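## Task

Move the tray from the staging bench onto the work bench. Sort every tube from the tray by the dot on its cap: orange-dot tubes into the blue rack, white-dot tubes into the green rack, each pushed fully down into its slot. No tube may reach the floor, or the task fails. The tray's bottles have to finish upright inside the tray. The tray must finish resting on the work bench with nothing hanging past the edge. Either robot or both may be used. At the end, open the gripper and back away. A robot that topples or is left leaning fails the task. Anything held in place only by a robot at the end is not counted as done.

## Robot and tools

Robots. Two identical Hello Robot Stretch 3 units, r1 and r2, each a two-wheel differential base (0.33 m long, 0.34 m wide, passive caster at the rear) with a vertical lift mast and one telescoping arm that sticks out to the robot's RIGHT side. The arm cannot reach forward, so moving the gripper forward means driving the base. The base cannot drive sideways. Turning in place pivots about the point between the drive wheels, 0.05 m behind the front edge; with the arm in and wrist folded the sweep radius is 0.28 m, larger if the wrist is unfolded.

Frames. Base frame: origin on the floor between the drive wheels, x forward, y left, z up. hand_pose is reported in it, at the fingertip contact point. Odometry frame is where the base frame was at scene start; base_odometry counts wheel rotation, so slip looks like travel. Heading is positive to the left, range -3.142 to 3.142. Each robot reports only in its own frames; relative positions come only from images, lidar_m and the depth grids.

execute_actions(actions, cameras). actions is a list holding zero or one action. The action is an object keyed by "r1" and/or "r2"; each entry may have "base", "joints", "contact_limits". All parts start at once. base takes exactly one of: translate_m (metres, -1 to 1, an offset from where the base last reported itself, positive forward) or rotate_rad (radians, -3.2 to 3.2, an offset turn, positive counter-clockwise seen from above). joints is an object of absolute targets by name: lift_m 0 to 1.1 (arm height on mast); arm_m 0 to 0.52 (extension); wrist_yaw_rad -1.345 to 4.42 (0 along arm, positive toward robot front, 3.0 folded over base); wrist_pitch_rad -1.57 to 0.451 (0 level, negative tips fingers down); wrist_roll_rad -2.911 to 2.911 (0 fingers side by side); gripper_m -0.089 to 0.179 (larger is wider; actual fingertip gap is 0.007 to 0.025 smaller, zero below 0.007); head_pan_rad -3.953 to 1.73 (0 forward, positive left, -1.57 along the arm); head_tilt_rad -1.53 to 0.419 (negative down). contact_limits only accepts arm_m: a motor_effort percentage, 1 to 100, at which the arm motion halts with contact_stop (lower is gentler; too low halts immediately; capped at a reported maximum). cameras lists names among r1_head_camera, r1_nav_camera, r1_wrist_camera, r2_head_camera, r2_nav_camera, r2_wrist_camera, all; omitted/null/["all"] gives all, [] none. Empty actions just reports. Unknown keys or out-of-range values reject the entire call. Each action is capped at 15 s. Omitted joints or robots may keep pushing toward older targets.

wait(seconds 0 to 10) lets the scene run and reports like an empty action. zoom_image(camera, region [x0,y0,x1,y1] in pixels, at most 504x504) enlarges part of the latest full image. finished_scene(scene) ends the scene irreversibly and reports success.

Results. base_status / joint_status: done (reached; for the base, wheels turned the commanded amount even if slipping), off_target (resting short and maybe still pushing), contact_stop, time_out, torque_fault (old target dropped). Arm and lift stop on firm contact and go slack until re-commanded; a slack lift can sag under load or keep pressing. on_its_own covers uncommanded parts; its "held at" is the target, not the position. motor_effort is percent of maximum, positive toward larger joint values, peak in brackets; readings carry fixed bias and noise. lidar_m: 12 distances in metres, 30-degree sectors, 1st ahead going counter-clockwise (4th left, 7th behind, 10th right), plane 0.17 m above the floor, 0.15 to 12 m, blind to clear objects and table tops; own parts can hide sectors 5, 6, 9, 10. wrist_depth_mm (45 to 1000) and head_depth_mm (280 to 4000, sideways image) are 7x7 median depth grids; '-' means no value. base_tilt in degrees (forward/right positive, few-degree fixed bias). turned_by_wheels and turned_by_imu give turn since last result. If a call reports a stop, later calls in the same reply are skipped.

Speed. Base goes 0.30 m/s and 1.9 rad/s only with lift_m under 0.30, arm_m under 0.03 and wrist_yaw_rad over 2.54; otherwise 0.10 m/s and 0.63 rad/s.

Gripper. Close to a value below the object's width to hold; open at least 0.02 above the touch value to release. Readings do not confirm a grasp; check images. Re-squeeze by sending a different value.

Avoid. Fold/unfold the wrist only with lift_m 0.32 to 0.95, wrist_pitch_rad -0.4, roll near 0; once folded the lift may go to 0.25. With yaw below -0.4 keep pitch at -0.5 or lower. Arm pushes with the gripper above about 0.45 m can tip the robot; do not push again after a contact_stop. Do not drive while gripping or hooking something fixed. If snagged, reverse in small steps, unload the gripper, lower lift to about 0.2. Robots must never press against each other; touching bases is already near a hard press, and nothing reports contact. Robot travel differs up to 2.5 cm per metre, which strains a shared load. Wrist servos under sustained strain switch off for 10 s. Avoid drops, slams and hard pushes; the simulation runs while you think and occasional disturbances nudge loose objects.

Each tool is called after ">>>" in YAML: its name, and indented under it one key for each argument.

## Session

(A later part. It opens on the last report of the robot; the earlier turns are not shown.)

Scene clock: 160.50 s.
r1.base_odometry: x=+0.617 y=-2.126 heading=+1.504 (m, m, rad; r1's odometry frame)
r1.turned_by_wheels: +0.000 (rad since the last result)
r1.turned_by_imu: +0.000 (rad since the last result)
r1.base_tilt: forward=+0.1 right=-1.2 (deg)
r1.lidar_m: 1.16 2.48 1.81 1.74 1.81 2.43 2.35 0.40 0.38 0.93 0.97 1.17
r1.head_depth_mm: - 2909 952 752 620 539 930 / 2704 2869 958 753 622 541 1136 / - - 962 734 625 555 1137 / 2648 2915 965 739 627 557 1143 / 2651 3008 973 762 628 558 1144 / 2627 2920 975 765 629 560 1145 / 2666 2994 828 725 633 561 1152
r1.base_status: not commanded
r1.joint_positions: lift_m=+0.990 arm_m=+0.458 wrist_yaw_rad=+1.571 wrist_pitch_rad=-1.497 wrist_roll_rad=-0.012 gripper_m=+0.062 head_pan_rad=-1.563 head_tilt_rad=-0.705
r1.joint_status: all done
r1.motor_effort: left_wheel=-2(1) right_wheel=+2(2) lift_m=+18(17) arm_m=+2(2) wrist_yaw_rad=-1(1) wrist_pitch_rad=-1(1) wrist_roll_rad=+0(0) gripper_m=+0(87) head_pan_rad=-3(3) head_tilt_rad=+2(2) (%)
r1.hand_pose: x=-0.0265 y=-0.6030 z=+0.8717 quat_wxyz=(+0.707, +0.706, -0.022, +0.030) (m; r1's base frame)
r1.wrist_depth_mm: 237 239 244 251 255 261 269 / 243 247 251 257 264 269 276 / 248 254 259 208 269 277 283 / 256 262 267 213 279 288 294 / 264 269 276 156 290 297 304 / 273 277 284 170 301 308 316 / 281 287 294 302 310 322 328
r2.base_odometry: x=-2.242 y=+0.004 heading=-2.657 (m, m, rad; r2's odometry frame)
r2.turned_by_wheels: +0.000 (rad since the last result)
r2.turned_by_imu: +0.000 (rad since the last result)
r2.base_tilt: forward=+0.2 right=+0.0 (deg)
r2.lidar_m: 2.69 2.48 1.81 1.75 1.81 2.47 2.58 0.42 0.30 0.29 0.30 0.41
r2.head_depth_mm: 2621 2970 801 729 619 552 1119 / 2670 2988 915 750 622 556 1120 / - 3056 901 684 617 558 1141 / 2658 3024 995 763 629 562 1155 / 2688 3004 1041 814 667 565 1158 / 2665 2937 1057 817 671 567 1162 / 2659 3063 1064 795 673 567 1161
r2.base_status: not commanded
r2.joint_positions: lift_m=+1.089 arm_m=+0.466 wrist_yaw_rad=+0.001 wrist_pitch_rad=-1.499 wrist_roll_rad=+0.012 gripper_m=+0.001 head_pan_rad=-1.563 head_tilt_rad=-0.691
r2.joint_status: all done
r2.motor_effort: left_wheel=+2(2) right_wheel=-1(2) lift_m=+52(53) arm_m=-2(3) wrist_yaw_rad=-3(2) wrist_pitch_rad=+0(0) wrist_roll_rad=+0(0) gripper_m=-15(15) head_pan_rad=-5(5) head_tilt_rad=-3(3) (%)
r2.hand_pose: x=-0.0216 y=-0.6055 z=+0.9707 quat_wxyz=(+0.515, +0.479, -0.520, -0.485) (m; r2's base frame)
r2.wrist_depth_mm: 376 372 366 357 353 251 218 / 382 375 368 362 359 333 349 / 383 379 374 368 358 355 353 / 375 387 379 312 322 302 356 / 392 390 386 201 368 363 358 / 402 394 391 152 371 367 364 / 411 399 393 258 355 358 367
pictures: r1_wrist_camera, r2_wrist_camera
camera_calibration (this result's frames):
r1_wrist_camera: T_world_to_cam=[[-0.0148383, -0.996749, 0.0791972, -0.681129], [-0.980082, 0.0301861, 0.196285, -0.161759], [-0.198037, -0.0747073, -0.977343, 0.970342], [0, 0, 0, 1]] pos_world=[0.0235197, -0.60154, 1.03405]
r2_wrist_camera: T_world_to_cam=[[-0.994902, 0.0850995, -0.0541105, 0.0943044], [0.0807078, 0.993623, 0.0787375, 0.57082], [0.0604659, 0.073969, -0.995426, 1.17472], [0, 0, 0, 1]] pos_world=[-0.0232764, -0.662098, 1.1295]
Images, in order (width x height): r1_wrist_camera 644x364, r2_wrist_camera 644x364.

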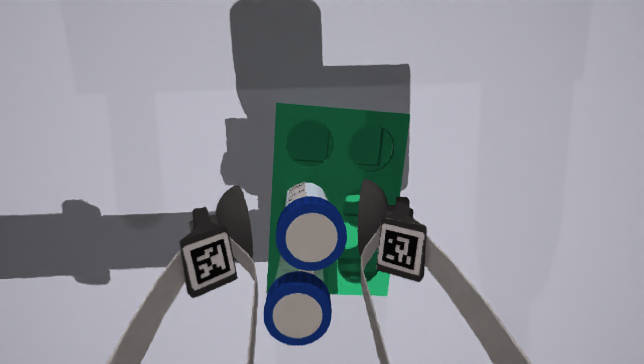

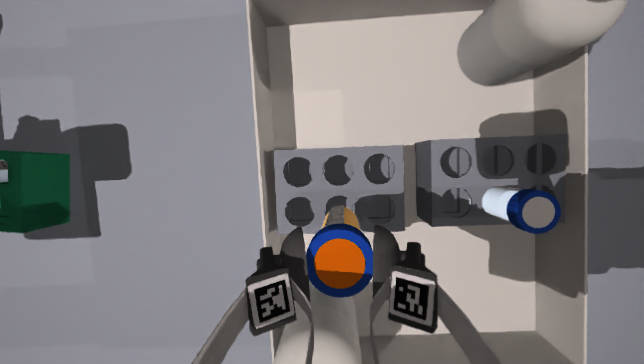

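>>> execute_actions:
  actions:
    - {"r1":{"joints":{"lift_m":1.05}},"r2":{"joints":{"arm_m":0.51}}}
  cameras: ["r2_wrist_camera","r2_head_camera"]

>>> execute_actions:
  actions:
    - {"r1":{"base":{"translate_m":0.25}},"r2":{"base":{"translate_m":-0.3}}}
  cameras: ["r2_wrist_camera","r1_head_camera"]

Scene clock: 164.30 s.
r1.base_odometry: x=+0.617 y=-2.126 heading=+1.504 (m, m, rad; r1's odometry frame)
r1.turned_by_wheels: +0.000 (rad since the last result)
r1.turned_by_imu: -0.001 (rad since the last result)
r1.base_tilt: forward=+0.1 right=-1.2 (deg)
r1.lidar_m: 1.16 2.47 1.81 1.75 1.81 2.43 2.34 0.40 0.38 0.93 0.96 1.16
r1.head_depth_mm: 2661 2933 956 752 620 540 929 / 2630 2914 959 752 622 542 1135 / - 2968 958 735 625 556 1139 / 2657 2971 969 740 626 557 1141 / 2655 2975 972 763 628 559 1146 / 2637 2895 975 766 630 559 1146 / 2670 3011 828 723 632 561 1152
r1.base_status: not commanded
r1.joint_positions: lift_m=+1.050 arm_m=+0.458 wrist_yaw_rad=+1.571 wrist_pitch_rad=-1.497 wrist_roll_rad=-0.012 gripper_m=+0.062 head_pan_rad=-1.563 head_tilt_rad=-0.705
r1.joint_status: all done
r1.motor_effort: left_wheel=-2(2) right_wheel=+2(2) lift_m=+30(30) arm_m=+2(2) wrist_yaw_rad=+0(1) wrist_pitch_rad=-1(1) wrist_roll_rad=+0(0) gripper_m=+0(0) head_pan_rad=-3(4) head_tilt_rad=+3(2) (%)
r1.hand_pose: x=-0.0265 y=-0.6030 z=+0.9311 quat_wxyz=(+0.707, +0.706, -0.022, +0.030) (m; r1's base frame)
r1.wrist_depth_mm: 288 293 298 305 314 319 327 / 295 301 306 314 321 329 339 / 304 310 317 297 331 339 349 / 313 319 324 268 340 351 360 / 322 329 338 278 353 361 372 / 330 339 348 356 370 376 386 / 341 351 360 367 378 388 400
r2.base_odometry: x=-2.242 y=+0.004 heading=-2.657 (m, m, rad; r2's odometry frame)
r2.turned_by_wheels: +0.000 (rad since the last result)
r2.turned_by_imu: -0.001 (rad since the last result)
r2.base_tilt: forward=+0.0 right=-0.3 (deg)
r2.lidar_m: 2.69 2.49 1.82 1.75 1.82 2.48 2.58 0.42 0.30 0.29 0.30 0.41
r2.head_depth_mm: 2642 2974 804 729 619 553 1109 / 2641 2975 911 751 620 556 1119 / - 3015 894 730 616 558 1145 / 2655 3008 993 765 630 562 1158 / 2671 2989 1044 814 667 563 1156 / 2625 2913 1054 820 669 564 1162 / 2642 3050 1061 797 673 569 1160
r2.base_status: not commanded
r2.joint_positions: lift_m=+1.089 arm_m=+0.510 wrist_yaw_rad=+0.001 wrist_pitch_rad=-1.499 wrist_roll_rad=+0.012 gripper_m=+0.001 head_pan_rad=-1.563 head_tilt_rad=-0.691
r2.joint_status: all done
r2.motor_effort: left_wheel=+1(1) right_wheel=-2(1) lift_m=+52(52) arm_m=+2(0) wrist_yaw_rad=-1(1) wrist_pitch_rad=+0(0) wrist_roll_rad=+0(0) gripper_m=-15(14) head_pan_rad=-5(5) head_tilt_rad=-3(3) (%)
r2.hand_pose: x=-0.0216 y=-0.6490 z=+0.9707 quat_wxyz=(+0.515, +0.479, -0.520, -0.485) (m; r2's base frame)
r2.wrist_depth_mm: 375 368 364 357 336 313 197 / 379 376 369 359 358 253 216 / 383 376 374 366 361 355 349 / 386 384 377 367 364 337 356 / 370 389 383 202 328 306 359 / 399 395 388 152 373 369 362 / 408 399 391 347 379 374 366
pictures: r2_head_camera (sideways: a quarter turn clockwise sets it upright), r2_wrist_camera
camera_calibration (this result's frames):
r2_head_camera: T_world_to_cam=[[0.011992, 0.64519, -0.763928, 1.01187], [0.997823, 0.041824, 0.050987, -0.0626407], [0.0648468, -0.762877, -0.643284, 0.792894], [0, 0, 0, 1]] pos_world=[-0.00104668, -0.0453488, 1.28625]
r2_wrist_camera: T_world_to_cam=[[-0.994897, 0.0851591, -0.0541116, 0.0980416], [0.080768, 0.993619, 0.078724, 0.613998], [0.0604704, 0.0739518, -0.995427, 1.17792], [0, 0, 0, 1]] pos_world=[-0.0232795, -0.705538, 1.1295]
Images, in order (width x height): r2_head_camera 896x504, r2_wrist_camera 644x364.

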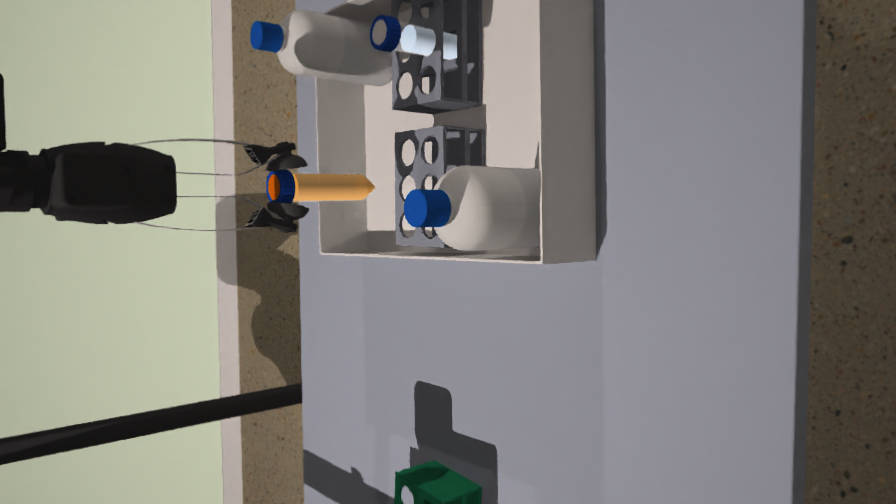

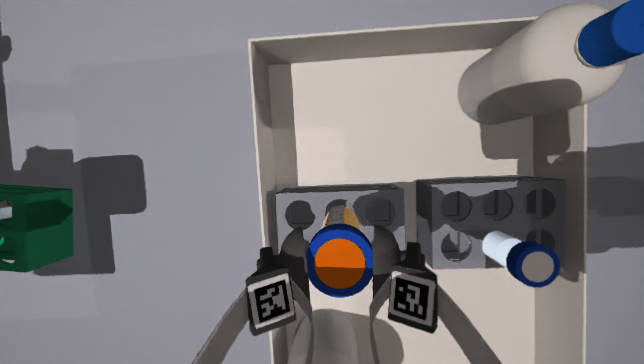

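Scene clock: 168.47 s.
r1.base_odometry: x=+0.634 y=-1.876 heading=+1.503 (m, m, rad; r1's odometry frame)
r1.turned_by_wheels: +0.000 (rad since the last result)
r1.turned_by_imu: +0.000 (rad since the last result)
r1.base_tilt: forward=+0.1 right=-1.2 (deg)
r1.lidar_m: 2.66 2.48 1.82 1.75 1.81 2.47 2.59 0.58 0.96 0.93 0.97 0.92
r1.head_depth_mm: 2673 2925 954 730 619 540 1130 / 2629 2935 958 754 623 541 1135 / - 2992 958 756 624 555 1135 / 2652 2996 866 742 626 557 1145 / 2645 3018 899 758 627 558 1143 / 2677 2946 921 745 630 559 1145 / 2597 3016 913 640 633 561 1148
r1.base_status: done
r1.joint_positions: lift_m=+1.050 arm_m=+0.458 wrist_yaw_rad=+1.571 wrist_pitch_rad=-1.497 wrist_roll_rad=-0.012 gripper_m=+0.062 head_pan_rad=-1.563 head_tilt_rad=-0.705
r1.joint_status: not commanded
r1.motor_effort: left_wheel=-2(2) right_wheel=+2(9) lift_m=+30(29) arm_m=+2(2) wrist_yaw_rad=-1(0) wrist_pitch_rad=-1(1) wrist_roll_rad=+0(0) gripper_m=+0(0) head_pan_rad=-4(3) head_tilt_rad=+2(2) (%)
r1.hand_pose: x=-0.0265 y=-0.6030 z=+0.9311 quat_wxyz=(+0.707, +0.706, -0.022, +0.030) (m; r1's base frame)
r1.wrist_depth_mm: 284 288 295 250 309 227 187 / 293 290 304 283 318 269 336 / 303 309 316 323 332 339 347 / 313 317 326 334 343 352 361 / 324 326 339 344 354 361 373 / 330 338 349 355 366 373 387 / 341 347 359 363 378 387 400
r2.base_odometry: x=-1.977 y=+0.144 heading=-2.657 (m, m, rad; r2's odometry frame)
r2.turned_by_wheels: +0.000 (rad since the last result)
r2.turned_by_imu: +0.002 (rad since the last result)
r2.base_tilt: forward=+0.2 right=-0.1 (deg)
r2.lidar_m: 2.99 2.48 1.82 1.75 1.81 2.48 2.28 0.42 0.30 0.29 0.31 0.42
r2.head_depth_mm: 2656 2946 1010 795 652 553 1115 / 2666 2980 1016 796 653 556 1123 / - 3036 915 804 659 560 1143 / 2678 3028 923 759 645 561 1151 / 2692 3042 911 747 633 563 1163 / 2700 2978 1053 773 636 567 1161 / 2600 3009 1065 776 640 569 1166
r2.base_status: done
r2.joint_positions: lift_m=+1.089 arm_m=+0.510 wrist_yaw_rad=+0.001 wrist_pitch_rad=-1.499 wrist_roll_rad=+0.012 gripper_m=+0.001 head_pan_rad=-1.563 head_tilt_rad=-0.691
r2.joint_status: not commanded
r2.motor_effort: left_wheel=+1(2) right_wheel=-1(7) lift_m=+52(52) arm_m=+2(1) wrist_yaw_rad=-2(2) wrist_pitch_rad=+0(0) wrist_roll_rad=+0(0) gripper_m=-14(15) head_pan_rad=-5(5) head_tilt_rad=-3(3) (%)
r2.hand_pose: x=-0.0216 y=-0.6490 z=+0.9707 quat_wxyz=(+0.515, +0.479, -0.520, -0.485) (m; r2's base frame)
r2.wrist_depth_mm: 377 367 362 359 355 352 345 / 375 226 257 366 362 355 352 / 381 375 334 367 365 357 353 / 382 380 376 371 367 363 351 / 331 337 319 201 374 367 303 / 370 390 386 152 375 373 364 / 346 396 394 387 381 374 369
pictures: r1_head_camera (sideways: a quarter turn clockwise sets it upright), r2_wrist_camera
camera_calibration (this result's frames):
r1_head_camera: T_world_to_cam=[[-0.0193614, 0.701491, -0.712415, 0.951073], [0.998866, 0.0445683, 0.0167385, -0.0254234], [0.043493, -0.711283, -0.701558, 0.87263], [0, 0, 0, 1]] pos_world=[0.00585538, -0.0453489, 1.29019]
r2_wrist_camera: T_world_to_cam=[[-0.994897, 0.0851592, -0.0541116, 0.0980416], [0.0807681, 0.993619, 0.0787242, 0.613998], [0.0604704, 0.0739519, -0.995427, 1.17792], [0, 0, 0, 1]] pos_world=[-0.0232795, -0.705538, 1.1295]
Images, in order (width x height): r1_head_camera 896x504, r2_wrist_camera 644x364.

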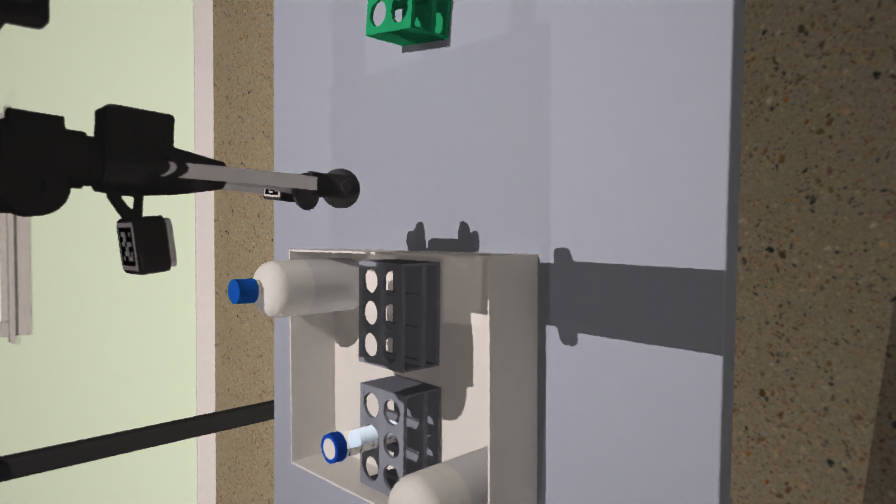

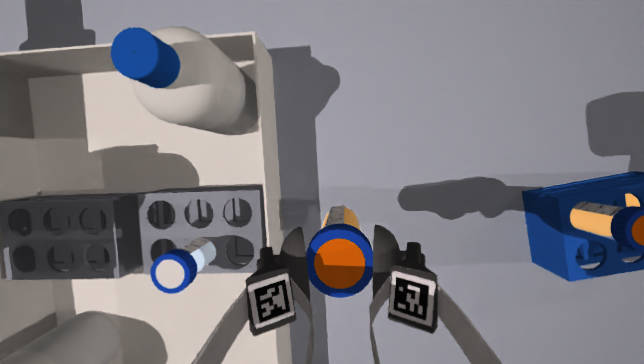

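>>> execute_actions:
  actions:
    - {"r1":{"base":{"translate_m":0.304},"joints":{"arm_m":0.49}},"r2":{"base":{"translate_m":-0.245},"joints":{"arm_m":0.458}}}
  cameras: ["r2_wrist_camera"]

>>> execute_actions:
  actions:
    - {"r1":{"joints":{"arm_m":0.51,"lift_m":1.035}}}
  cameras: ["r1_wrist_camera"]

Scene clock: 173.30 s.
r1.base_odometry: x=+0.654 y=-1.573 heading=+1.503 (m, m, rad; r1's odometry frame)
r1.turned_by_wheels: +0.000 (rad since the last result)
r1.turned_by_imu: +0.000 (rad since the last result)
r1.base_tilt: forward=+0.0 right=-1.2 (deg)
r1.lidar_m: 2.36 2.48 1.81 1.75 1.81 2.48 2.90 0.86 0.97 0.93 0.97 0.63
r1.head_depth_mm: 2609 2915 823 738 620 539 1128 / 2619 2951 883 730 623 542 1130 / - 2999 892 612 624 555 1140 / 2647 2959 934 709 626 556 1139 / 2665 2973 968 763 629 556 1142 / 2572 2886 980 767 630 559 1147 / 2705 3021 979 766 632 560 1150
r1.base_status: done
r1.joint_positions: lift_m=+1.050 arm_m=+0.490 wrist_yaw_rad=+1.571 wrist_pitch_rad=-1.497 wrist_roll_rad=-0.012 gripper_m=+0.062 head_pan_rad=-1.563 head_tilt_rad=-0.705
r1.joint_status: all done
r1.motor_effort: left_wheel=-2(3) right_wheel=+2(10) lift_m=+29(30) arm_m=+2(2) wrist_yaw_rad=-1(1) wrist_pitch_rad=-1(1) wrist_roll_rad=+0(0) gripper_m=+0(0) head_pan_rad=-3(3) head_tilt_rad=+2(2) (%)
r1.hand_pose: x=-0.0265 y=-0.6350 z=+0.9311 quat_wxyz=(+0.707, +0.706, -0.022, +0.030) (m; r1's base frame)
r1.wrist_depth_mm: 287 292 298 306 312 318 326 / 294 299 306 313 323 325 336 / 181 254 312 268 328 315 348 / 173 209 320 266 340 340 358 / 190 326 279 283 354 346 372 / 327 332 345 308 363 351 383 / 341 345 354 323 335 388 403
r2.base_odometry: x=-1.760 y=+0.258 heading=-2.657 (m, m, rad; r2's odometry frame)
r2.turned_by_wheels: +0.000 (rad since the last result)
r2.turned_by_imu: +0.001 (rad since the last result)
r2.base_tilt: forward=+0.1 right=-0.1 (deg)
r2.lidar_m: 1.15 2.47 1.81 1.75 1.82 2.49 2.04 2.23 0.30 0.29 0.30 0.42
r2.head_depth_mm: 2674 2970 1010 794 649 552 1114 / 2653 3006 1018 745 656 556 1118 / - 3063 951 734 658 559 1146 / 2657 3047 1036 808 663 561 1153 / 2682 3074 1044 813 666 563 1157 / 2660 2963 1057 819 670 566 1164 / 2707 3078 860 774 674 568 1164
r2.base_status: done
r2.joint_positions: lift_m=+1.089 arm_m=+0.458 wrist_yaw_rad=+0.001 wrist_pitch_rad=-1.499 wrist_roll_rad=+0.012 gripper_m=+0.001 head_pan_rad=-1.563 head_tilt_rad=-0.691
r2.joint_status: all done
r2.motor_effort: left_wheel=+1(2) right_wheel=-1(7) lift_m=+52(52) arm_m=-3(4) wrist_yaw_rad=-2(1) wrist_pitch_rad=+0(0) wrist_roll_rad=+0(0) gripper_m=-14(15) head_pan_rad=-5(5) head_tilt_rad=-3(4) (%)
r2.hand_pose: x=-0.0216 y=-0.5975 z=+0.9707 quat_wxyz=(+0.515, +0.479, -0.520, -0.485) (m; r2's base frame)
r2.wrist_depth_mm: 370 371 365 358 354 349 - / 352 375 370 365 362 354 - / 350 381 373 369 364 358 - / 348 382 379 369 316 364 - / 360 389 385 202 369 368 - / 366 393 391 152 375 372 - / 352 399 393 388 381 376 -
pictures: r2_wrist_camera
camera_calibration (this result's frames):
r2_wrist_camera: T_world_to_cam=[[-0.994897, 0.0851592, -0.0541117, 0.0936608], [0.0807681, 0.993619, 0.0787239, 0.562884], [0.0604704, 0.0739517, -0.995427, 1.17412], [0, 0, 0, 1]] pos_world=[-0.0232795, -0.654096, 1.1295]
Images, in order (width x height): r2_wrist_camera 644x364.

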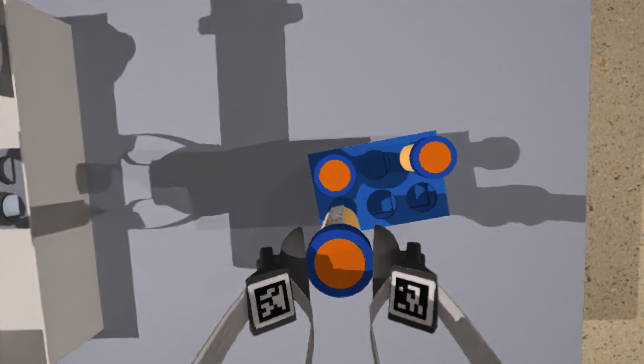

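Scene clock: 174.33 s.
r1.base_odometry: x=+0.654 y=-1.573 heading=+1.503 (m, m, rad; r1's odometry frame)
r1.turned_by_wheels: +0.000 (rad since the last result)
r1.turned_by_imu: +0.000 (rad since the last result)
r1.base_tilt: forward=+0.0 right=-1.2 (deg)
r1.lidar_m: 2.36 2.48 1.81 1.74 1.81 2.48 2.89 0.86 0.97 0.93 0.97 0.64
r1.head_depth_mm: 2645 2912 822 739 621 540 1132 / 2627 2945 885 731 623 542 1141 / - 2962 890 610 623 554 1137 / 2643 2998 933 709 628 556 1143 / 2658 2987 970 763 628 558 1146 / 2575 2919 976 765 631 559 1147 / 2692 3009 980 769 633 562 1148
r1.base_status: not commanded
r1.joint_positions: lift_m=+1.035 arm_m=+0.510 wrist_yaw_rad=+1.571 wrist_pitch_rad=-1.497 wrist_roll_rad=-0.012 gripper_m=+0.062 head_pan_rad=-1.563 head_tilt_rad=-0.705
r1.joint_status: all done
r1.motor_effort: left_wheel=-2(2) right_wheel=+2(2) lift_m=+17(29) arm_m=+2(3) wrist_yaw_rad=-1(0) wrist_pitch_rad=-1(1) wrist_roll_rad=+0(0) gripper_m=+0(0) head_pan_rad=-3(3) head_tilt_rad=+2(1) (%)
r1.hand_pose: x=-0.0265 y=-0.6550 z=+0.9167 quat_wxyz=(+0.707, +0.706, -0.022, +0.030) (m; r1's base frame)
r1.wrist_depth_mm: 275 279 286 292 300 305 312 / 280 285 292 300 307 310 322 / 197 289 271 303 314 303 333 / 175 251 304 253 324 306 343 / 188 310 293 268 337 335 354 / 279 319 308 298 347 347 368 / 282 332 335 312 312 371 384
r2.base_odometry: x=-1.760 y=+0.258 heading=-2.657 (m, m, rad; r2's odometry frame)
r2.turned_by_wheels: +0.000 (rad since the last result)
r2.turned_by_imu: +0.000 (rad since the last result)
r2.base_tilt: forward=+0.1 right=-0.2 (deg)
r2.lidar_m: 1.14 2.48 1.82 1.75 1.82 2.49 2.04 2.22 0.30 0.29 0.30 0.42
r2.head_depth_mm: 2636 2993 1010 790 652 553 1114 / 2678 2987 1017 746 654 557 1121 / - 3048 948 737 659 559 1143 / 2687 3002 1039 808 664 562 1150 / 2691 3030 1045 816 666 564 1158 / 2662 2999 1055 816 671 566 1164 / 2715 3075 863 777 674 570 1165
r2.base_status: not commanded
r2.joint_positions: lift_m=+1.089 arm_m=+0.458 wrist_yaw_rad=+0.001 wrist_pitch_rad=-1.499 wrist_roll_rad=+0.012 gripper_m=+0.001 head_pan_rad=-1.563 head_tilt_rad=-0.691
r2.joint_status: not commanded
r2.motor_effort: left_wheel=+1(1) right_wheel=-1(1) lift_m=+52(52) arm_m=-3(2) wrist_yaw_rad=-2(1) wrist_pitch_rad=+0(0) wrist_roll_rad=+0(0) gripper_m=-15(15) head_pan_rad=-5(5) head_tilt_rad=-3(3) (%)
r2.hand_pose: x=-0.0216 y=-0.5975 z=+0.9707 quat_wxyz=(+0.515, +0.479, -0.520, -0.485) (m; r2's base frame)
r2.wrist_depth_mm: 376 369 365 362 351 349 - / 353 375 369 364 358 356 - / 347 382 375 370 361 360 - / 347 382 380 365 316 362 - / 359 390 385 201 370 367 - / 366 394 390 152 374 375 - / 356 400 395 387 385 378 -
pictures: r1_wrist_camera
camera_calibration (this result's frames):
r1_wrist_camera: T_world_to_cam=[[-0.0148386, -0.996749, 0.0791972, -0.736515], [-0.980082, 0.0301864, 0.196285, -0.169026], [-0.198037, -0.0747072, -0.977343, 1.01045], [0, 0, 0, 1]] pos_world=[0.0235197, -0.65353, 1.07907]
Images, in order (width x height): r1_wrist_camera 644x364.

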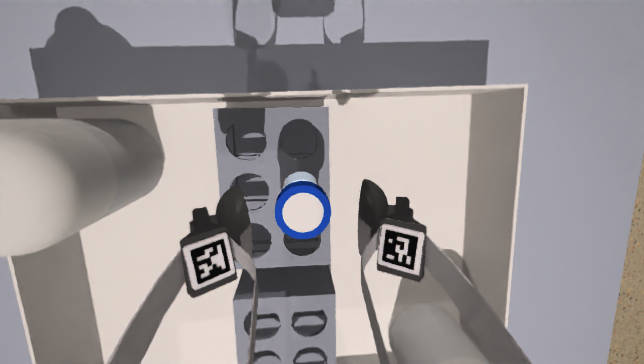

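Both aligned.

>>> execute_actions:
  actions:
    - {"r1":{"joints":{"lift_m":0.994}},"r2":{"joints":{"lift_m":1.053}}}
  cameras: ["r1_wrist_camera","r2_wrist_camera","r2_head_camera"]

>>> execute_actions:
  actions:
    - {"r1":{"joints":{"gripper_m":0.0}},"r2":{"joints":{"lift_m":0.988}}}
  cameras: ["r1_wrist_camera","r2_wrist_camera","r2_head_camera"]

Scene clock: 176.17 s.
r1.base_odometry: x=+0.654 y=-1.573 heading=+1.503 (m, m, rad; r1's odometry frame)
r1.turned_by_wheels: +0.000 (rad since the last result)
r1.turned_by_imu: +0.000 (rad since the last result)
r1.base_tilt: forward=+0.0 right=-1.2 (deg)
r1.lidar_m: 2.36 2.48 1.81 1.74 1.82 2.48 2.89 0.86 0.97 0.93 0.96 0.64
r1.head_depth_mm: - 2954 823 739 621 539 1132 / 2715 2950 882 732 623 542 1134 / - 2842 909 611 624 554 1141 / 2662 2917 935 709 628 556 1138 / 2655 2997 969 764 628 557 1143 / 2579 2940 976 767 631 560 1145 / 2714 3018 979 769 632 561 1146
r1.base_status: not commanded
r1.joint_positions: lift_m=+0.994 arm_m=+0.510 wrist_yaw_rad=+1.571 wrist_pitch_rad=-1.497 wrist_roll_rad=-0.012 gripper_m=+0.062 head_pan_rad=-1.563 head_tilt_rad=-0.705
r1.joint_status: all done
r1.motor_effort: left_wheel=-1(1) right_wheel=+2(2) lift_m=+17(19) arm_m=+2(2) wrist_yaw_rad=+0(1) wrist_pitch_rad=-1(1) wrist_roll_rad=+1(0) gripper_m=+0(0) head_pan_rad=-3(3) head_tilt_rad=+3(2) (%)
r1.hand_pose: x=-0.0265 y=-0.6550 z=+0.8757 quat_wxyz=(+0.707, +0.706, -0.022, +0.030) (m; r1's base frame)
r1.wrist_depth_mm: 239 243 248 253 259 266 272 / 244 248 253 260 266 272 280 / 200 253 205 262 272 265 290 / 174 251 210 213 279 269 298 / 192 271 218 157 294 272 312 / 273 279 256 257 302 267 320 / 276 288 268 245 309 263 333
r2.base_odometry: x=-1.760 y=+0.258 heading=-2.657 (m, m, rad; r2's odometry frame)
r2.turned_by_wheels: +0.000 (rad since the last result)
r2.turned_by_imu: +0.000 (rad since the last result)
r2.base_tilt: forward=+0.1 right=-0.2 (deg)
r2.lidar_m: 1.15 2.48 1.81 1.75 1.81 2.49 2.04 2.22 0.30 0.29 0.31 0.42
r2.head_depth_mm: 2640 2958 1010 792 652 551 1118 / 2730 2995 1014 745 654 556 1125 / - - 1071 733 659 558 1146 / 2686 3052 1032 804 662 561 1147 / 2670 3022 1043 816 666 563 1151 / 2637 2951 1054 818 669 566 1164 / 2709 3053 861 775 673 569 1168
r2.base_status: not commanded
r2.joint_positions: lift_m=+1.054 arm_m=+0.458 wrist_yaw_rad=+0.001 wrist_pitch_rad=-1.499 wrist_roll_rad=+0.012 gripper_m=+0.001 head_pan_rad=-1.563 head_tilt_rad=-0.691
r2.joint_status: all done
r2.motor_effort: left_wheel=+1(1) right_wheel=-1(1) lift_m=+17(49) arm_m=-3(3) wrist_yaw_rad=-2(1) wrist_pitch_rad=+0(0) wrist_roll_rad=+0(0) gripper_m=-14(15) head_pan_rad=-5(5) head_tilt_rad=-3(3) (%)
r2.hand_pose: x=-0.0216 y=-0.5975 z=+0.9351 quat_wxyz=(+0.515, +0.479, -0.520, -0.485) (m; r2's base frame)
r2.wrist_depth_mm: 338 334 329 324 320 316 313 / 340 341 334 329 325 319 316 / 343 341 337 334 327 323 324 / 349 345 343 276 274 328 328 / 348 352 347 200 333 333 328 / 341 356 351 152 339 336 333 / 337 362 357 347 344 341 338
pictures: r1_wrist_camera, r2_head_camera (sideways: a quarter turn clockwise sets it upright), r2_wrist_camera
camera_calibration (this result's frames):
r1_wrist_camera: T_world_to_cam=[[-0.0148386, -0.996749, 0.0791972, -0.733268], [-0.980082, 0.0301864, 0.196285, -0.160979], [-0.198037, -0.0747072, -0.977343, 0.970386], [0, 0, 0, 1]] pos_world=[0.0235197, -0.65353, 1.03807]
r2_head_camera: T_world_to_cam=[[0.0119921, 0.64519, -0.763928, 1.01187], [0.997823, 0.0418239, 0.050987, -0.0626407], [0.0648467, -0.762876, -0.643284, 0.792894], [0, 0, 0, 1]] pos_world=[-0.00104669, -0.0453487, 1.28625]
r2_wrist_camera: T_world_to_cam=[[-0.994897, 0.0851594, -0.0541116, 0.0917331], [0.0807683, 0.993619, 0.0787242, 0.565688], [0.0604705, 0.0739519, -0.995427, 1.13865], [0, 0, 0, 1]] pos_world=[-0.0232795, -0.654096, 1.09387]
Images, in order (width x height): r1_wrist_camera 644x364, r2_head_camera 896x504, r2_wrist_camera 644x364.

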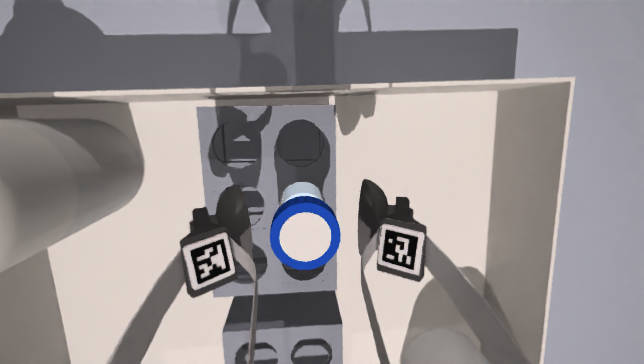

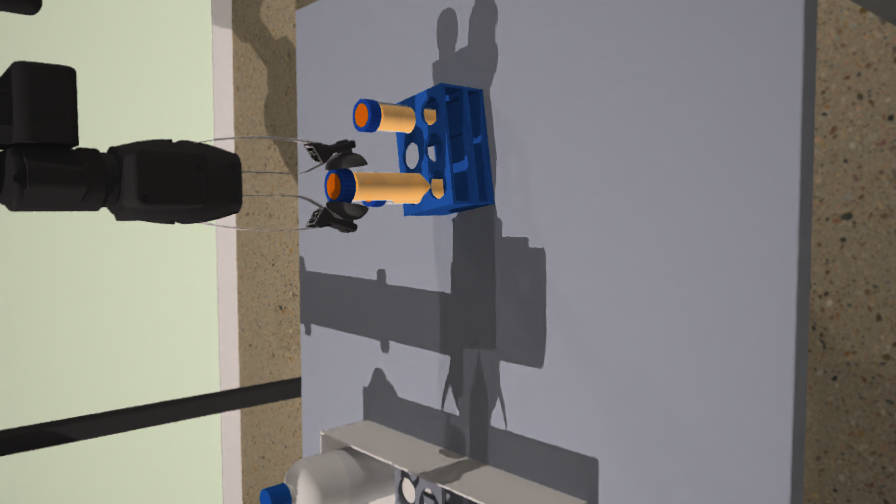

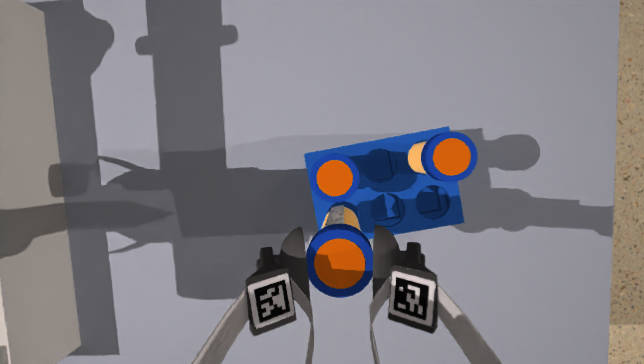

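Scene clock: 177.60 s.
r1.base_odometry: x=+0.654 y=-1.573 heading=+1.503 (m, m, rad; r1's odometry frame)
r1.turned_by_wheels: +0.000 (rad since the last result)
r1.turned_by_imu: +0.000 (rad since the last result)
r1.base_tilt: forward=+0.0 right=-1.3 (deg)
r1.lidar_m: 2.36 2.48 1.82 1.75 1.81 2.48 2.89 0.86 0.97 0.93 0.96 0.64
r1.head_depth_mm: - 2926 823 738 621 539 1131 / 2709 2937 886 731 622 541 1136 / - 2867 907 610 626 554 1141 / 2631 2876 931 709 627 556 1142 / 2662 2944 969 765 628 558 1143 / 2591 2918 978 768 630 560 1149 / 2645 2991 944 767 632 561 1147
r1.base_status: not commanded
r1.joint_positions: lift_m=+0.994 arm_m=+0.510 wrist_yaw_rad=+1.571 wrist_pitch_rad=-1.497 wrist_roll_rad=-0.012 gripper_m=+0.001 head_pan_rad=-1.563 head_tilt_rad=-0.705
r1.joint_status: all done
r1.motor_effort: left_wheel=-1(1) right_wheel=+2(2) lift_m=+18(16) arm_m=+2(2) wrist_yaw_rad=+0(1) wrist_pitch_rad=-1(1) wrist_roll_rad=+1(0) gripper_m=-15(92) head_pan_rad=-3(3) head_tilt_rad=+3(2) (%)
r1.hand_pose: x=-0.0265 y=-0.6550 z=+0.8757 quat_wxyz=(+0.707, +0.706, -0.022, +0.030) (m; r1's base frame)
r1.wrist_depth_mm: 239 243 248 253 258 265 271 / 245 248 253 259 265 270 280 / 200 255 206 260 272 264 289 / 173 251 211 213 282 268 297 / 192 271 273 154 294 271 309 / 271 279 259 257 302 276 322 / 276 287 268 245 309 262 332
r2.base_odometry: x=-1.760 y=+0.258 heading=-2.657 (m, m, rad; r2's odometry frame)
r2.turned_by_wheels: +0.000 (rad since the last result)
r2.turned_by_imu: +0.000 (rad since the last result)
r2.base_tilt: forward=+0.3 right=-0.2 (deg)
r2.lidar_m: 1.15 2.48 1.81 1.75 1.82 2.49 2.03 2.23 0.30 0.29 0.30 0.42
r2.head_depth_mm: - 2975 1007 794 652 552 1116 / - 3002 1015 745 653 556 1119 / - - 986 734 658 558 1147 / 2679 3040 1036 807 662 560 1157 / 2698 3033 1049 813 666 564 1159 / 2658 2980 1059 819 671 565 1156 / 2732 3085 860 775 673 570 1159
r2.base_status: not commanded
r2.joint_positions: lift_m=+0.989 arm_m=+0.458 wrist_yaw_rad=+0.001 wrist_pitch_rad=-1.499 wrist_roll_rad=+0.012 gripper_m=+0.001 head_pan_rad=-1.563 head_tilt_rad=-0.691
r2.joint_status: all done
r2.motor_effort: left_wheel=+0(1) right_wheel=-1(1) lift_m=+16(15) arm_m=-3(3) wrist_yaw_rad=-1(2) wrist_pitch_rad=-1(0) wrist_roll_rad=+0(0) gripper_m=-13(15) head_pan_rad=-6(5) head_tilt_rad=-3(4) (%)
r2.hand_pose: x=-0.0216 y=-0.5975 z=+0.8701 quat_wxyz=(+0.515, +0.479, -0.520, -0.485) (m; r2's base frame)
r2.wrist_depth_mm: 272 270 267 261 258 253 252 / 274 271 268 264 261 258 254 / 279 276 271 267 261 203 256 / 284 279 275 149 210 206 262 / 286 282 279 154 240 267 263 / 290 287 283 152 - 270 268 / 293 291 286 281 278 273 270
pictures: r1_wrist_camera, r2_head_camera (sideways: a quarter turn clockwise sets it upright), r2_wrist_camera
camera_calibration (this result's frames):
r1_wrist_camera: T_world_to_cam=[[-0.0148386, -0.996749, 0.0791972, -0.733268], [-0.980082, 0.0301864, 0.196285, -0.160978], [-0.198037, -0.0747072, -0.977343, 0.970384], [0, 0, 0, 1]] pos_world=[0.0235197, -0.65353, 1.03807]
r2_head_camera: T_world_to_cam=[[0.0119921, 0.64519, -0.763928, 1.01187], [0.997823, 0.0418239, 0.050987, -0.0626407], [0.0648467, -0.762876, -0.643284, 0.792894], [0, 0, 0, 1]] pos_world=[-0.00104669, -0.0453487, 1.28625]
r2_wrist_camera: T_world_to_cam=[[-0.994897, 0.08516, -0.0541116, 0.088217], [0.0807689, 0.993619, 0.0787239, 0.570803], [0.0604705, 0.0739516, -0.995427, 1.07397], [0, 0, 0, 1]] pos_world=[-0.0232795, -0.654095, 1.02889]
Images, in order (width x height): r1_wrist_camera 644x364, r2_head_camera 896x504, r2_wrist_camera 644x364.

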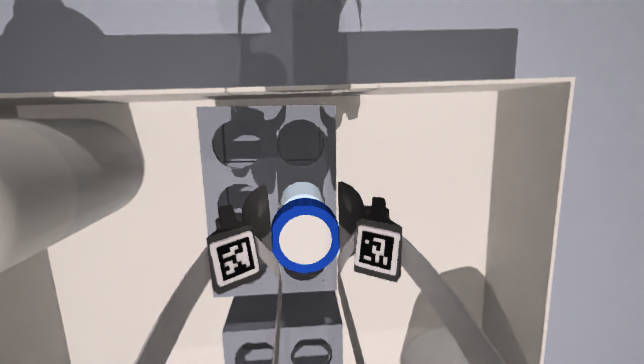

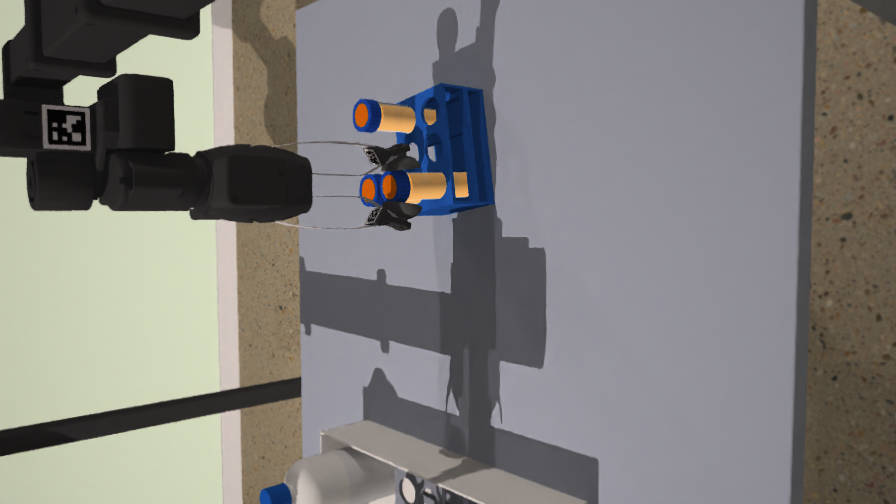

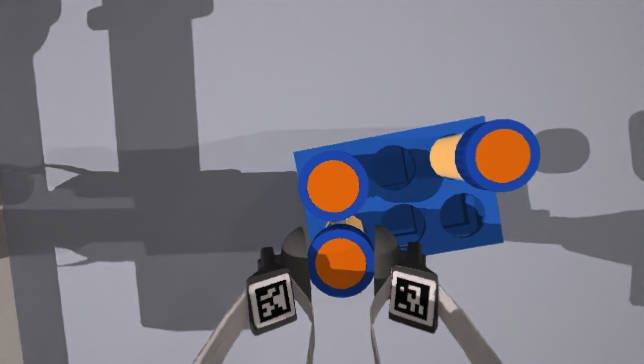

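>>> execute_actions:
  actions:
    - {"r1":{"joints":{"lift_m":1.09}},"r2":{"joints":{"gripper_m":0.06}}}
  cameras: []

>>> execute_actions:
  actions:
    - {"r1":{"base":{"translate_m":-0.514},"joints":{"arm_m":0.463}},"r2":{"joints":{"lift_m":1.06}}}
  cameras: ["r1_wrist_camera","r2_head_camera"]

Scene clock: 180.10 s.
r1.base_odometry: x=+0.654 y=-1.573 heading=+1.503 (m, m, rad; r1's odometry frame)
r1.turned_by_wheels: +0.000 (rad since the last result)
r1.turned_by_imu: +0.000 (rad since the last result)
r1.base_tilt: forward=+0.0 right=-1.2 (deg)
r1.lidar_m: 2.35 2.48 1.81 1.75 1.81 2.47 2.89 0.86 0.96 0.93 0.97 0.64
r1.head_depth_mm: 2610 2897 822 739 620 540 1134 / 2614 2930 885 731 623 541 1135 / 2678 2939 888 611 625 554 1135 / 2599 2990 932 708 627 556 1144 / 2640 2994 971 763 628 557 1144 / 2575 2924 979 764 629 559 1145 / 2676 2984 945 768 633 561 1149
r1.base_status: not commanded
r1.joint_positions: lift_m=+1.090 arm_m=+0.510 wrist_yaw_rad=+1.571 wrist_pitch_rad=-1.497 wrist_roll_rad=-0.012 gripper_m=+0.001 head_pan_rad=-1.563 head_tilt_rad=-0.705
r1.joint_status: all done
r1.motor_effort: left_wheel=-1(1) right_wheel=+2(2) lift_m=+31(32) arm_m=+2(2) wrist_yaw_rad=-1(0) wrist_pitch_rad=-1(1) wrist_roll_rad=+0(0) gripper_m=-15(16) head_pan_rad=-3(3) head_tilt_rad=+3(3) (%)
r1.hand_pose: x=-0.0265 y=-0.6550 z=+0.9710 quat_wxyz=(+0.707, +0.706, -0.022, +0.030) (m; r1's base frame)
r1.wrist_depth_mm: 322 327 336 340 351 357 367 / 330 336 343 349 360 366 379 / 217 300 348 357 367 376 395 / 198 251 359 311 379 395 - / 356 363 369 154 392 408 - / 367 374 388 368 381 421 - / 383 374 396 377 319 440 -
r2.base_odometry: x=-1.760 y=+0.258 heading=-2.657 (m, m, rad; r2's odometry frame)
r2.turned_by_wheels: +0.000 (rad since the last result)
r2.turned_by_imu: +0.000 (rad since the last result)
r2.base_tilt: forward=+0.2 right=-0.2 (deg)
r2.lidar_m: 1.15 2.48 1.82 1.75 1.82 2.50 2.04 2.22 0.30 0.29 0.31 0.42
r2.head_depth_mm: - 2959 1007 793 651 554 1113 / - 3000 1019 747 654 556 1119 / - - 985 734 657 560 1143 / 2656 3058 1038 806 664 562 1156 / 2680 2989 1043 812 667 563 1155 / 2668 2969 1054 819 670 566 1159 / 2727 3053 860 774 673 569 1167
r2.base_status: not commanded
r2.joint_positions: lift_m=+0.989 arm_m=+0.458 wrist_yaw_rad=+0.001 wrist_pitch_rad=-1.499 wrist_roll_rad=+0.012 gripper_m=+0.060 head_pan_rad=-1.563 head_tilt_rad=-0.691
r2.joint_status: all done
r2.motor_effort: left_wheel=+1(1) right_wheel=-1(1) lift_m=+16(16) arm_m=-3(3) wrist_yaw_rad=-1(2) wrist_pitch_rad=+0(0) wrist_roll_rad=+0(0) gripper_m=+1(84) head_pan_rad=-5(5) head_tilt_rad=-4(4) (%)
r2.hand_pose: x=-0.0216 y=-0.5975 z=+0.8701 quat_wxyz=(+0.515, +0.479, -0.520, -0.485) (m; r2's base frame)
r2.wrist_depth_mm: 272 271 265 261 258 254 250 / 276 273 268 264 262 257 253 / 279 275 272 268 262 203 257 / 282 278 276 149 209 206 261 / 288 284 279 166 213 267 264 / 289 289 284 278 276 271 267 / 294 291 285 282 279 274 270
pictures: none
No camera images: the call's "cameras" was empty. Leave "cameras" out to get every camera's image.

Scene clock: 186.40 s.
r1.base_odometry: x=+0.620 y=-2.086 heading=+1.503 (m, m, rad; r1's odometry frame)
r1.turned_by_wheels: +0.000 (rad since the last result)
r1.turned_by_imu: -0.002 (rad since the last result)
r1.base_tilt: forward=+0.0 right=-1.1 (deg)
r1.lidar_m: 1.12 2.48 1.81 1.75 1.81 2.47 2.38 0.41 0.42 0.93 0.96 1.12
r1.head_depth_mm: 2593 2932 957 750 621 540 1071 / 2587 2918 956 733 623 541 1137 / 2592 2942 925 736 625 555 1138 / 2608 2993 967 761 626 555 1142 / 2652 2985 971 762 628 557 1140 / 2678 3035 894 758 630 559 1146 / 2690 3015 875 743 631 562 1152
r1.base_status: done
r1.joint_positions: lift_m=+1.090 arm_m=+0.463 wrist_yaw_rad=+1.571 wrist_pitch_rad=-1.497 wrist_roll_rad=-0.012 gripper_m=+0.001 head_pan_rad=-1.563 head_tilt_rad=-0.705
r1.joint_status: all done
r1.motor_effort: left_wheel=-2(5) right_wheel=+2(5) lift_m=+31(31) arm_m=-2(2) wrist_yaw_rad=-2(1) wrist_pitch_rad=-1(1) wrist_roll_rad=+0(0) gripper_m=-15(15) head_pan_rad=-3(3) head_tilt_rad=+2(2) (%)
r1.hand_pose: x=-0.0265 y=-0.6084 z=+0.9710 quat_wxyz=(+0.707, +0.706, -0.022, +0.030) (m; r1's base frame)
r1.wrist_depth_mm: 322 330 336 343 350 357 365 / 331 339 344 352 362 368 378 / 339 347 355 361 373 379 390 / 350 359 366 311 383 392 401 / 360 366 373 154 399 410 416 / 374 381 394 337 409 424 435 / 382 389 401 416 430 436 451
r2.base_odometry: x=-1.760 y=+0.258 heading=-2.657 (m, m, rad; r2's odometry frame)
r2.turned_by_wheels: +0.000 (rad since the last result)
r2.turned_by_imu: -0.001 (rad since the last result)
r2.base_tilt: forward=+0.1 right=-0.1 (deg)
r2.lidar_m: 1.15 2.48 1.81 1.75 1.82 2.49 2.04 2.22 0.30 0.29 0.30 0.42
r2.head_depth_mm: 2647 2941 1009 793 652 554 1110 / 2723 2977 1016 746 654 555 1124 / - - 1029 735 658 559 1144 / 2689 3016 1040 809 664 561 1151 / 2690 2992 1044 815 664 564 1157 / 2705 3038 1056 819 669 566 1157 / 2715 3059 861 774 673 568 1160
r2.base_status: not commanded
r2.joint_positions: lift_m=+1.059 arm_m=+0.458 wrist_yaw_rad=+0.001 wrist_pitch_rad=-1.499 wrist_roll_rad=+0.012 gripper_m=+0.060 head_pan_rad=-1.563 head_tilt_rad=-0.691
r2.joint_status: all done
r2.motor_effort: left_wheel=+1(1) right_wheel=-2(1) lift_m=+51(54) arm_m=-3(3) wrist_yaw_rad=-1(1) wrist_pitch_rad=+0(0) wrist_roll_rad=+0(0) gripper_m=+0(0) head_pan_rad=-5(5) head_tilt_rad=-4(3) (%)
r2.hand_pose: x=-0.0216 y=-0.5975 z=+0.9407 quat_wxyz=(+0.515, +0.479, -0.520, -0.485) (m; r2's base frame)
r2.wrist_depth_mm: 342 340 335 330 325 319 318 / 346 345 341 334 330 325 323 / 350 351 343 340 333 330 327 / 347 352 347 282 278 333 329 / 345 358 352 345 325 336 336 / 342 363 360 349 348 341 339 / 338 371 363 357 350 345 342
pictures: r1_wrist_camera, r2_head_camera (sideways: a quarter turn clockwise sets it upright)
camera_calibration (this result's frames):
r1_wrist_camera: T_world_to_cam=[[-0.0148385, -0.996749, 0.0791972, -0.694441], [-0.980082, 0.0301863, 0.196285, -0.181094], [-0.198037, -0.0747072, -0.977343, 1.06703], [0, 0, 0, 1]] pos_world=[0.0235197, -0.607001, 1.1334]
r2_head_camera: T_world_to_cam=[[0.011992, 0.64519, -0.763928, 1.01187], [0.997823, 0.041824, 0.050987, -0.0626407], [0.0648468, -0.762876, -0.643284, 0.792894], [0, 0, 0, 1]] pos_world=[-0.00104668, -0.0453487, 1.28625]
Images, in order (width x height): r1_wrist_camera 644x364, r2_head_camera 896x504.

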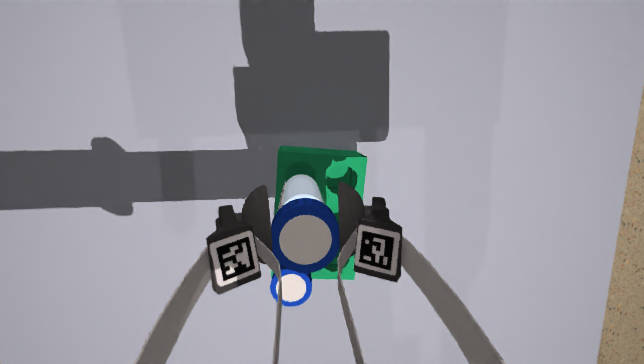

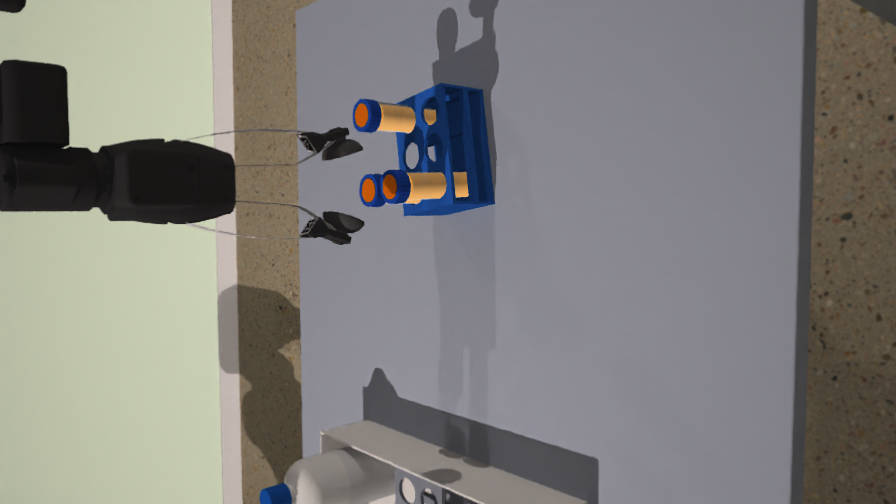

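>>> execute_actions:
  actions:
    - {"r1":{"base":{"translate_m":0.002},"joints":{"lift_m":1.045}},"r2":{"joints":{"arm_m":0.36}}}
  cameras: ["r1_wrist_camera","r1_head_camera"]

>>> execute_actions:
  actions:
    - {"r1":{"joints":{"lift_m":0.99}}}
  cameras: ["r1_wrist_camera","r1_head_camera"]

Scene clock: 188.97 s.
r1.base_odometry: x=+0.620 y=-2.084 heading=+1.503 (m, m, rad; r1's odometry frame)
r1.turned_by_wheels: +0.000 (rad since the last result)
r1.turned_by_imu: +0.000 (rad since the last result)
r1.base_tilt: forward=+0.0 right=-1.1 (deg)
r1.lidar_m: 1.12 2.48 1.81 1.75 1.81 2.48 2.39 0.41 0.43 0.93 0.96 1.12
r1.head_depth_mm: 2660 2919 955 753 621 540 1076 / 2622 2944 960 737 622 542 1134 / - 2960 942 720 624 554 1138 / 2652 2996 970 760 626 555 1145 / 2665 2978 973 765 630 558 1144 / 2647 2983 888 750 631 559 1143 / 2655 3011 875 745 632 561 1152
r1.base_status: done
r1.joint_positions: lift_m=+1.045 arm_m=+0.463 wrist_yaw_rad=+1.571 wrist_pitch_rad=-1.497 wrist_roll_rad=-0.012 gripper_m=+0.001 head_pan_rad=-1.563 head_tilt_rad=-0.705
r1.joint_status: all done
r1.motor_effort: left_wheel=-1(4) right_wheel=+2(10) lift_m=+18(28) arm_m=-2(2) wrist_yaw_rad=-1(1) wrist_pitch_rad=-1(1) wrist_roll_rad=+0(0) gripper_m=-16(16) head_pan_rad=-3(3) head_tilt_rad=+3(3) (%)
r1.hand_pose: x=-0.0265 y=-0.6084 z=+0.9267 quat_wxyz=(+0.707, +0.706, -0.022, +0.030) (m; r1's base frame)
r1.wrist_depth_mm: 281 290 296 301 308 315 322 / 291 296 303 310 320 325 332 / 299 306 312 319 327 333 345 / 308 313 322 267 339 346 356 / 317 323 327 155 351 359 367 / 326 334 344 286 360 371 381 / 336 344 355 364 373 388 400
r2.base_odometry: x=-1.760 y=+0.258 heading=-2.657 (m, m, rad; r2's odometry frame)
r2.turned_by_wheels: +0.000 (rad since the last result)
r2.turned_by_imu: +0.000 (rad since the last result)
r2.base_tilt: forward=+0.1 right=-0.2 (deg)
r2.lidar_m: 1.15 2.48 1.81 1.75 1.82 2.49 2.03 2.22 0.30 0.29 0.31 0.42
r2.head_depth_mm: 2643 2962 1014 793 651 552 1113 / - 2991 1013 749 656 556 1119 / - - 986 734 659 558 1148 / 2690 3058 1035 808 664 562 1153 / 2706 3014 1043 813 666 563 1156 / 2711 3034 1051 819 669 566 1160 / 2694 3114 863 773 674 569 1166
r2.base_status: not commanded
r2.joint_positions: lift_m=+1.059 arm_m=+0.360 wrist_yaw_rad=+0.001 wrist_pitch_rad=-1.499 wrist_roll_rad=+0.012 gripper_m=+0.060 head_pan_rad=-1.563 head_tilt_rad=-0.691
r2.joint_status: all done
r2.motor_effort: left_wheel=+1(1) right_wheel=-1(1) lift_m=+51(52) arm_m=-3(2) wrist_yaw_rad=-1(2) wrist_pitch_rad=-1(0) wrist_roll_rad=+0(0) gripper_m=+0(0) head_pan_rad=-5(5) head_tilt_rad=-4(3) (%)
r2.hand_pose: x=-0.0216 y=-0.4995 z=+0.9407 quat_wxyz=(+0.515, +0.479, -0.520, -0.485) (m; r2's base frame)
r2.wrist_depth_mm: 343 339 337 328 269 323 319 / 347 344 341 274 273 328 327 / 350 349 347 340 331 333 328 / 343 354 349 342 339 333 333 / 345 359 355 346 341 338 336 / 367 361 359 350 347 342 340 / 374 367 361 354 352 345 341
pictures: r1_head_camera (sideways: a quarter turn clockwise sets it upright), r1_wrist_camera
camera_calibration (this result's frames):
r1_head_camera: T_world_to_cam=[[-0.0193611, 0.701465, -0.712441, 0.951106], [0.998866, 0.0445687, 0.0167372, -0.0254217], [0.0434931, -0.711309, -0.701533, 0.872596], [0, 0, 0, 1]] pos_world=[0.00585538, -0.0453493, 1.29019]
r1_wrist_camera: T_world_to_cam=[[-0.0148386, -0.996749, 0.0791972, -0.690928], [-0.980082, 0.0301865, 0.196285, -0.17239], [-0.198037, -0.0747072, -0.977343, 1.02369], [0, 0, 0, 1]] pos_world=[0.0235197, -0.607001, 1.08905]
Images, in order (width x height): r1_head_camera 896x504, r1_wrist_camera 644x364.

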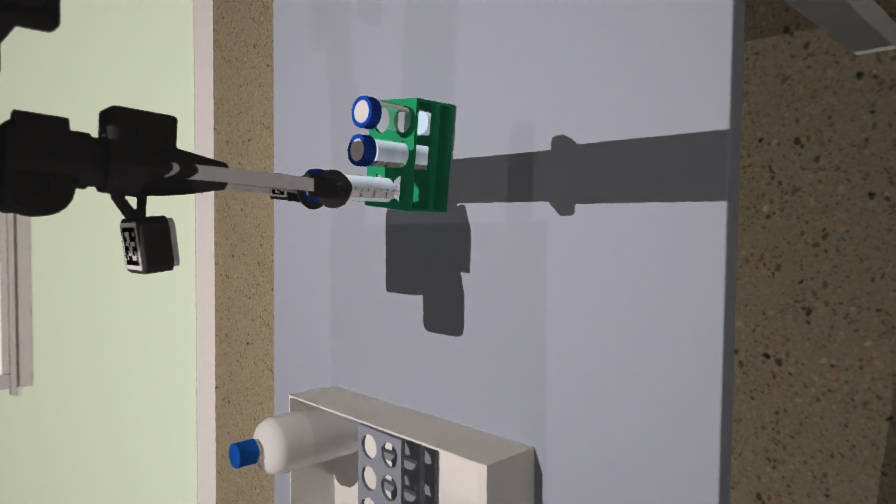

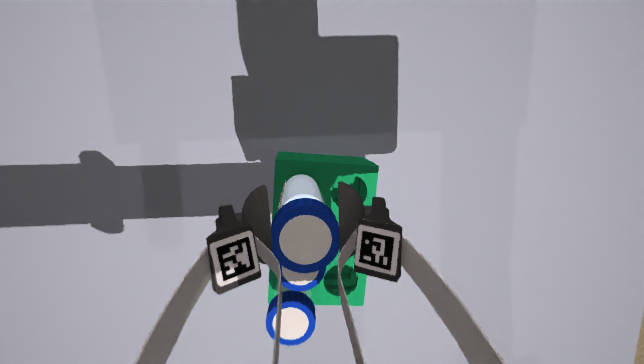

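Scene clock: 190.30 s.
r1.base_odometry: x=+0.620 y=-2.084 heading=+1.503 (m, m, rad; r1's odometry frame)
r1.turned_by_wheels: +0.000 (rad since the last result)
r1.turned_by_imu: +0.000 (rad since the last result)
r1.base_tilt: forward=+0.0 right=-1.2 (deg)
r1.lidar_m: 1.12 2.48 1.81 1.75 1.81 2.48 2.38 0.41 0.43 0.93 0.97 1.12
r1.head_depth_mm: - 2930 954 753 622 539 1075 / 2699 2874 957 732 623 542 1138 / - - 981 719 626 555 1140 / 2646 2897 971 760 626 556 1144 / 2648 3021 970 764 628 557 1139 / 2655 2995 889 750 630 560 1147 / 2684 3028 875 742 633 561 1150
r1.base_status: not commanded
r1.joint_positions: lift_m=+0.990 arm_m=+0.463 wrist_yaw_rad=+1.571 wrist_pitch_rad=-1.497 wrist_roll_rad=-0.012 gripper_m=+0.001 head_pan_rad=-1.563 head_tilt_rad=-0.705
r1.joint_status: all done
r1.motor_effort: left_wheel=-1(2) right_wheel=+2(2) lift_m=+18(18) arm_m=-2(2) wrist_yaw_rad=-2(2) wrist_pitch_rad=-1(1) wrist_roll_rad=+0(0) gripper_m=-15(15) head_pan_rad=-3(3) head_tilt_rad=+2(2) (%)
r1.hand_pose: x=-0.0265 y=-0.6084 z=+0.8717 quat_wxyz=(+0.707, +0.706, -0.022, +0.030) (m; r1's base frame)
r1.wrist_depth_mm: 234 240 244 250 256 262 268 / 242 247 252 257 264 268 277 / 250 254 259 265 271 278 286 / 255 260 265 215 280 287 294 / 263 269 272 155 292 298 307 / 272 277 286 167 299 308 316 / 281 286 295 174 311 319 327
r2.base_odometry: x=-1.760 y=+0.258 heading=-2.657 (m, m, rad; r2's odometry frame)
r2.turned_by_wheels: +0.000 (rad since the last result)
r2.turned_by_imu: +0.000 (rad since the last result)
r2.base_tilt: forward=+0.1 right=-0.2 (deg)
r2.lidar_m: 1.15 2.48 1.81 1.75 1.82 2.49 2.03 2.22 0.30 0.29 0.31 0.42
r2.head_depth_mm: 2675 3003 1004 792 652 553 1115 / - 2975 1021 747 658 556 1119 / - - 991 735 657 559 1148 / 2694 3044 1040 809 661 562 1154 / 2702 3070 1048 813 665 565 1156 / 2694 3070 1055 819 668 566 1165 / 2656 3072 864 775 675 568 1165
r2.base_status: not commanded
r2.joint_positions: lift_m=+1.059 arm_m=+0.360 wrist_yaw_rad=+0.001 wrist_pitch_rad=-1.499 wrist_roll_rad=+0.012 gripper_m=+0.060 head_pan_rad=-1.563 head_tilt_rad=-0.691
r2.joint_status: not commanded
r2.motor_effort: left_wheel=+1(1) right_wheel=+0(1) lift_m=+51(52) arm_m=-3(3) wrist_yaw_rad=-2(2) wrist_pitch_rad=+0(0) wrist_roll_rad=+0(0) gripper_m=+1(0) head_pan_rad=-5(5) head_tilt_rad=-3(3) (%)
r2.hand_pose: x=-0.0216 y=-0.4995 z=+0.9407 quat_wxyz=(+0.515, +0.479, -0.520, -0.485) (m; r2's base frame)
r2.wrist_depth_mm: 342 340 337 328 268 322 320 / 349 346 339 276 273 327 322 / 348 348 344 339 330 330 328 / 346 355 349 343 340 334 333 / 341 356 351 350 342 337 337 / 365 359 358 350 349 341 338 / 372 369 361 356 354 347 347
pictures: r1_head_camera (sideways: a quarter turn clockwise sets it upright), r1_wrist_camera
camera_calibration (this result's frames):
r1_head_camera: T_world_to_cam=[[-0.0193611, 0.701465, -0.712441, 0.951106], [0.998866, 0.0445687, 0.0167372, -0.0254217], [0.0434931, -0.711309, -0.701533, 0.872596], [0, 0, 0, 1]] pos_world=[0.00585538, -0.0453493, 1.29019]
r1_wrist_camera: T_world_to_cam=[[-0.0148366, -0.996749, 0.0791974, -0.686572], [-0.98008, 0.0301852, 0.196294, -0.161606], [-0.198047, -0.0747075, -0.977341, 0.969933], [0, 0, 0, 1]] pos_world=[0.0235188, -0.607001, 1.03405]
Images, in order (width x height): r1_head_camera 896x504, r1_wrist_camera 644x364.

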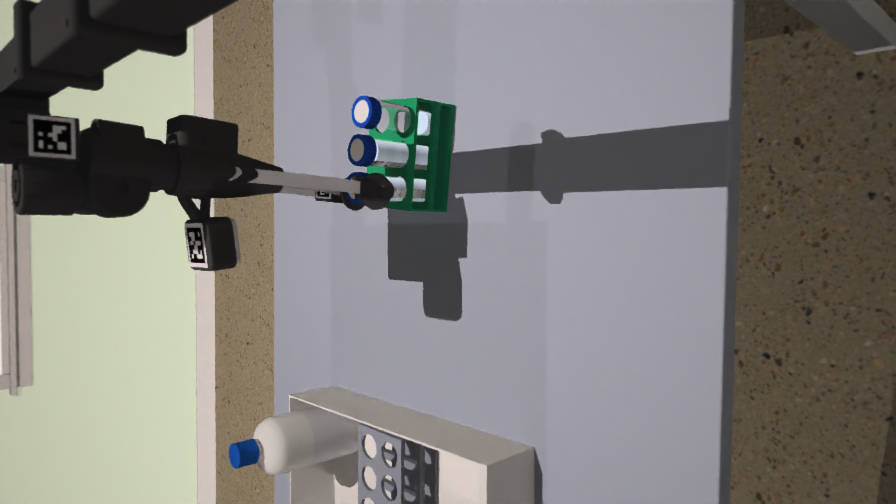

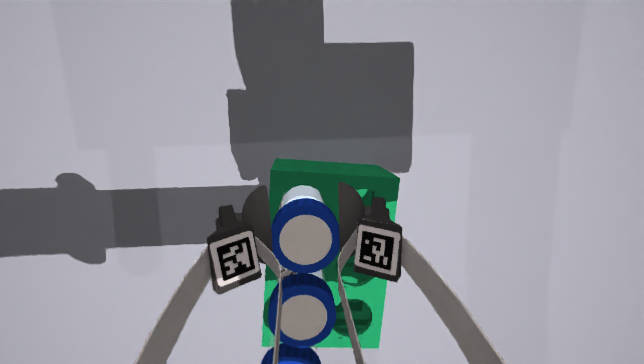

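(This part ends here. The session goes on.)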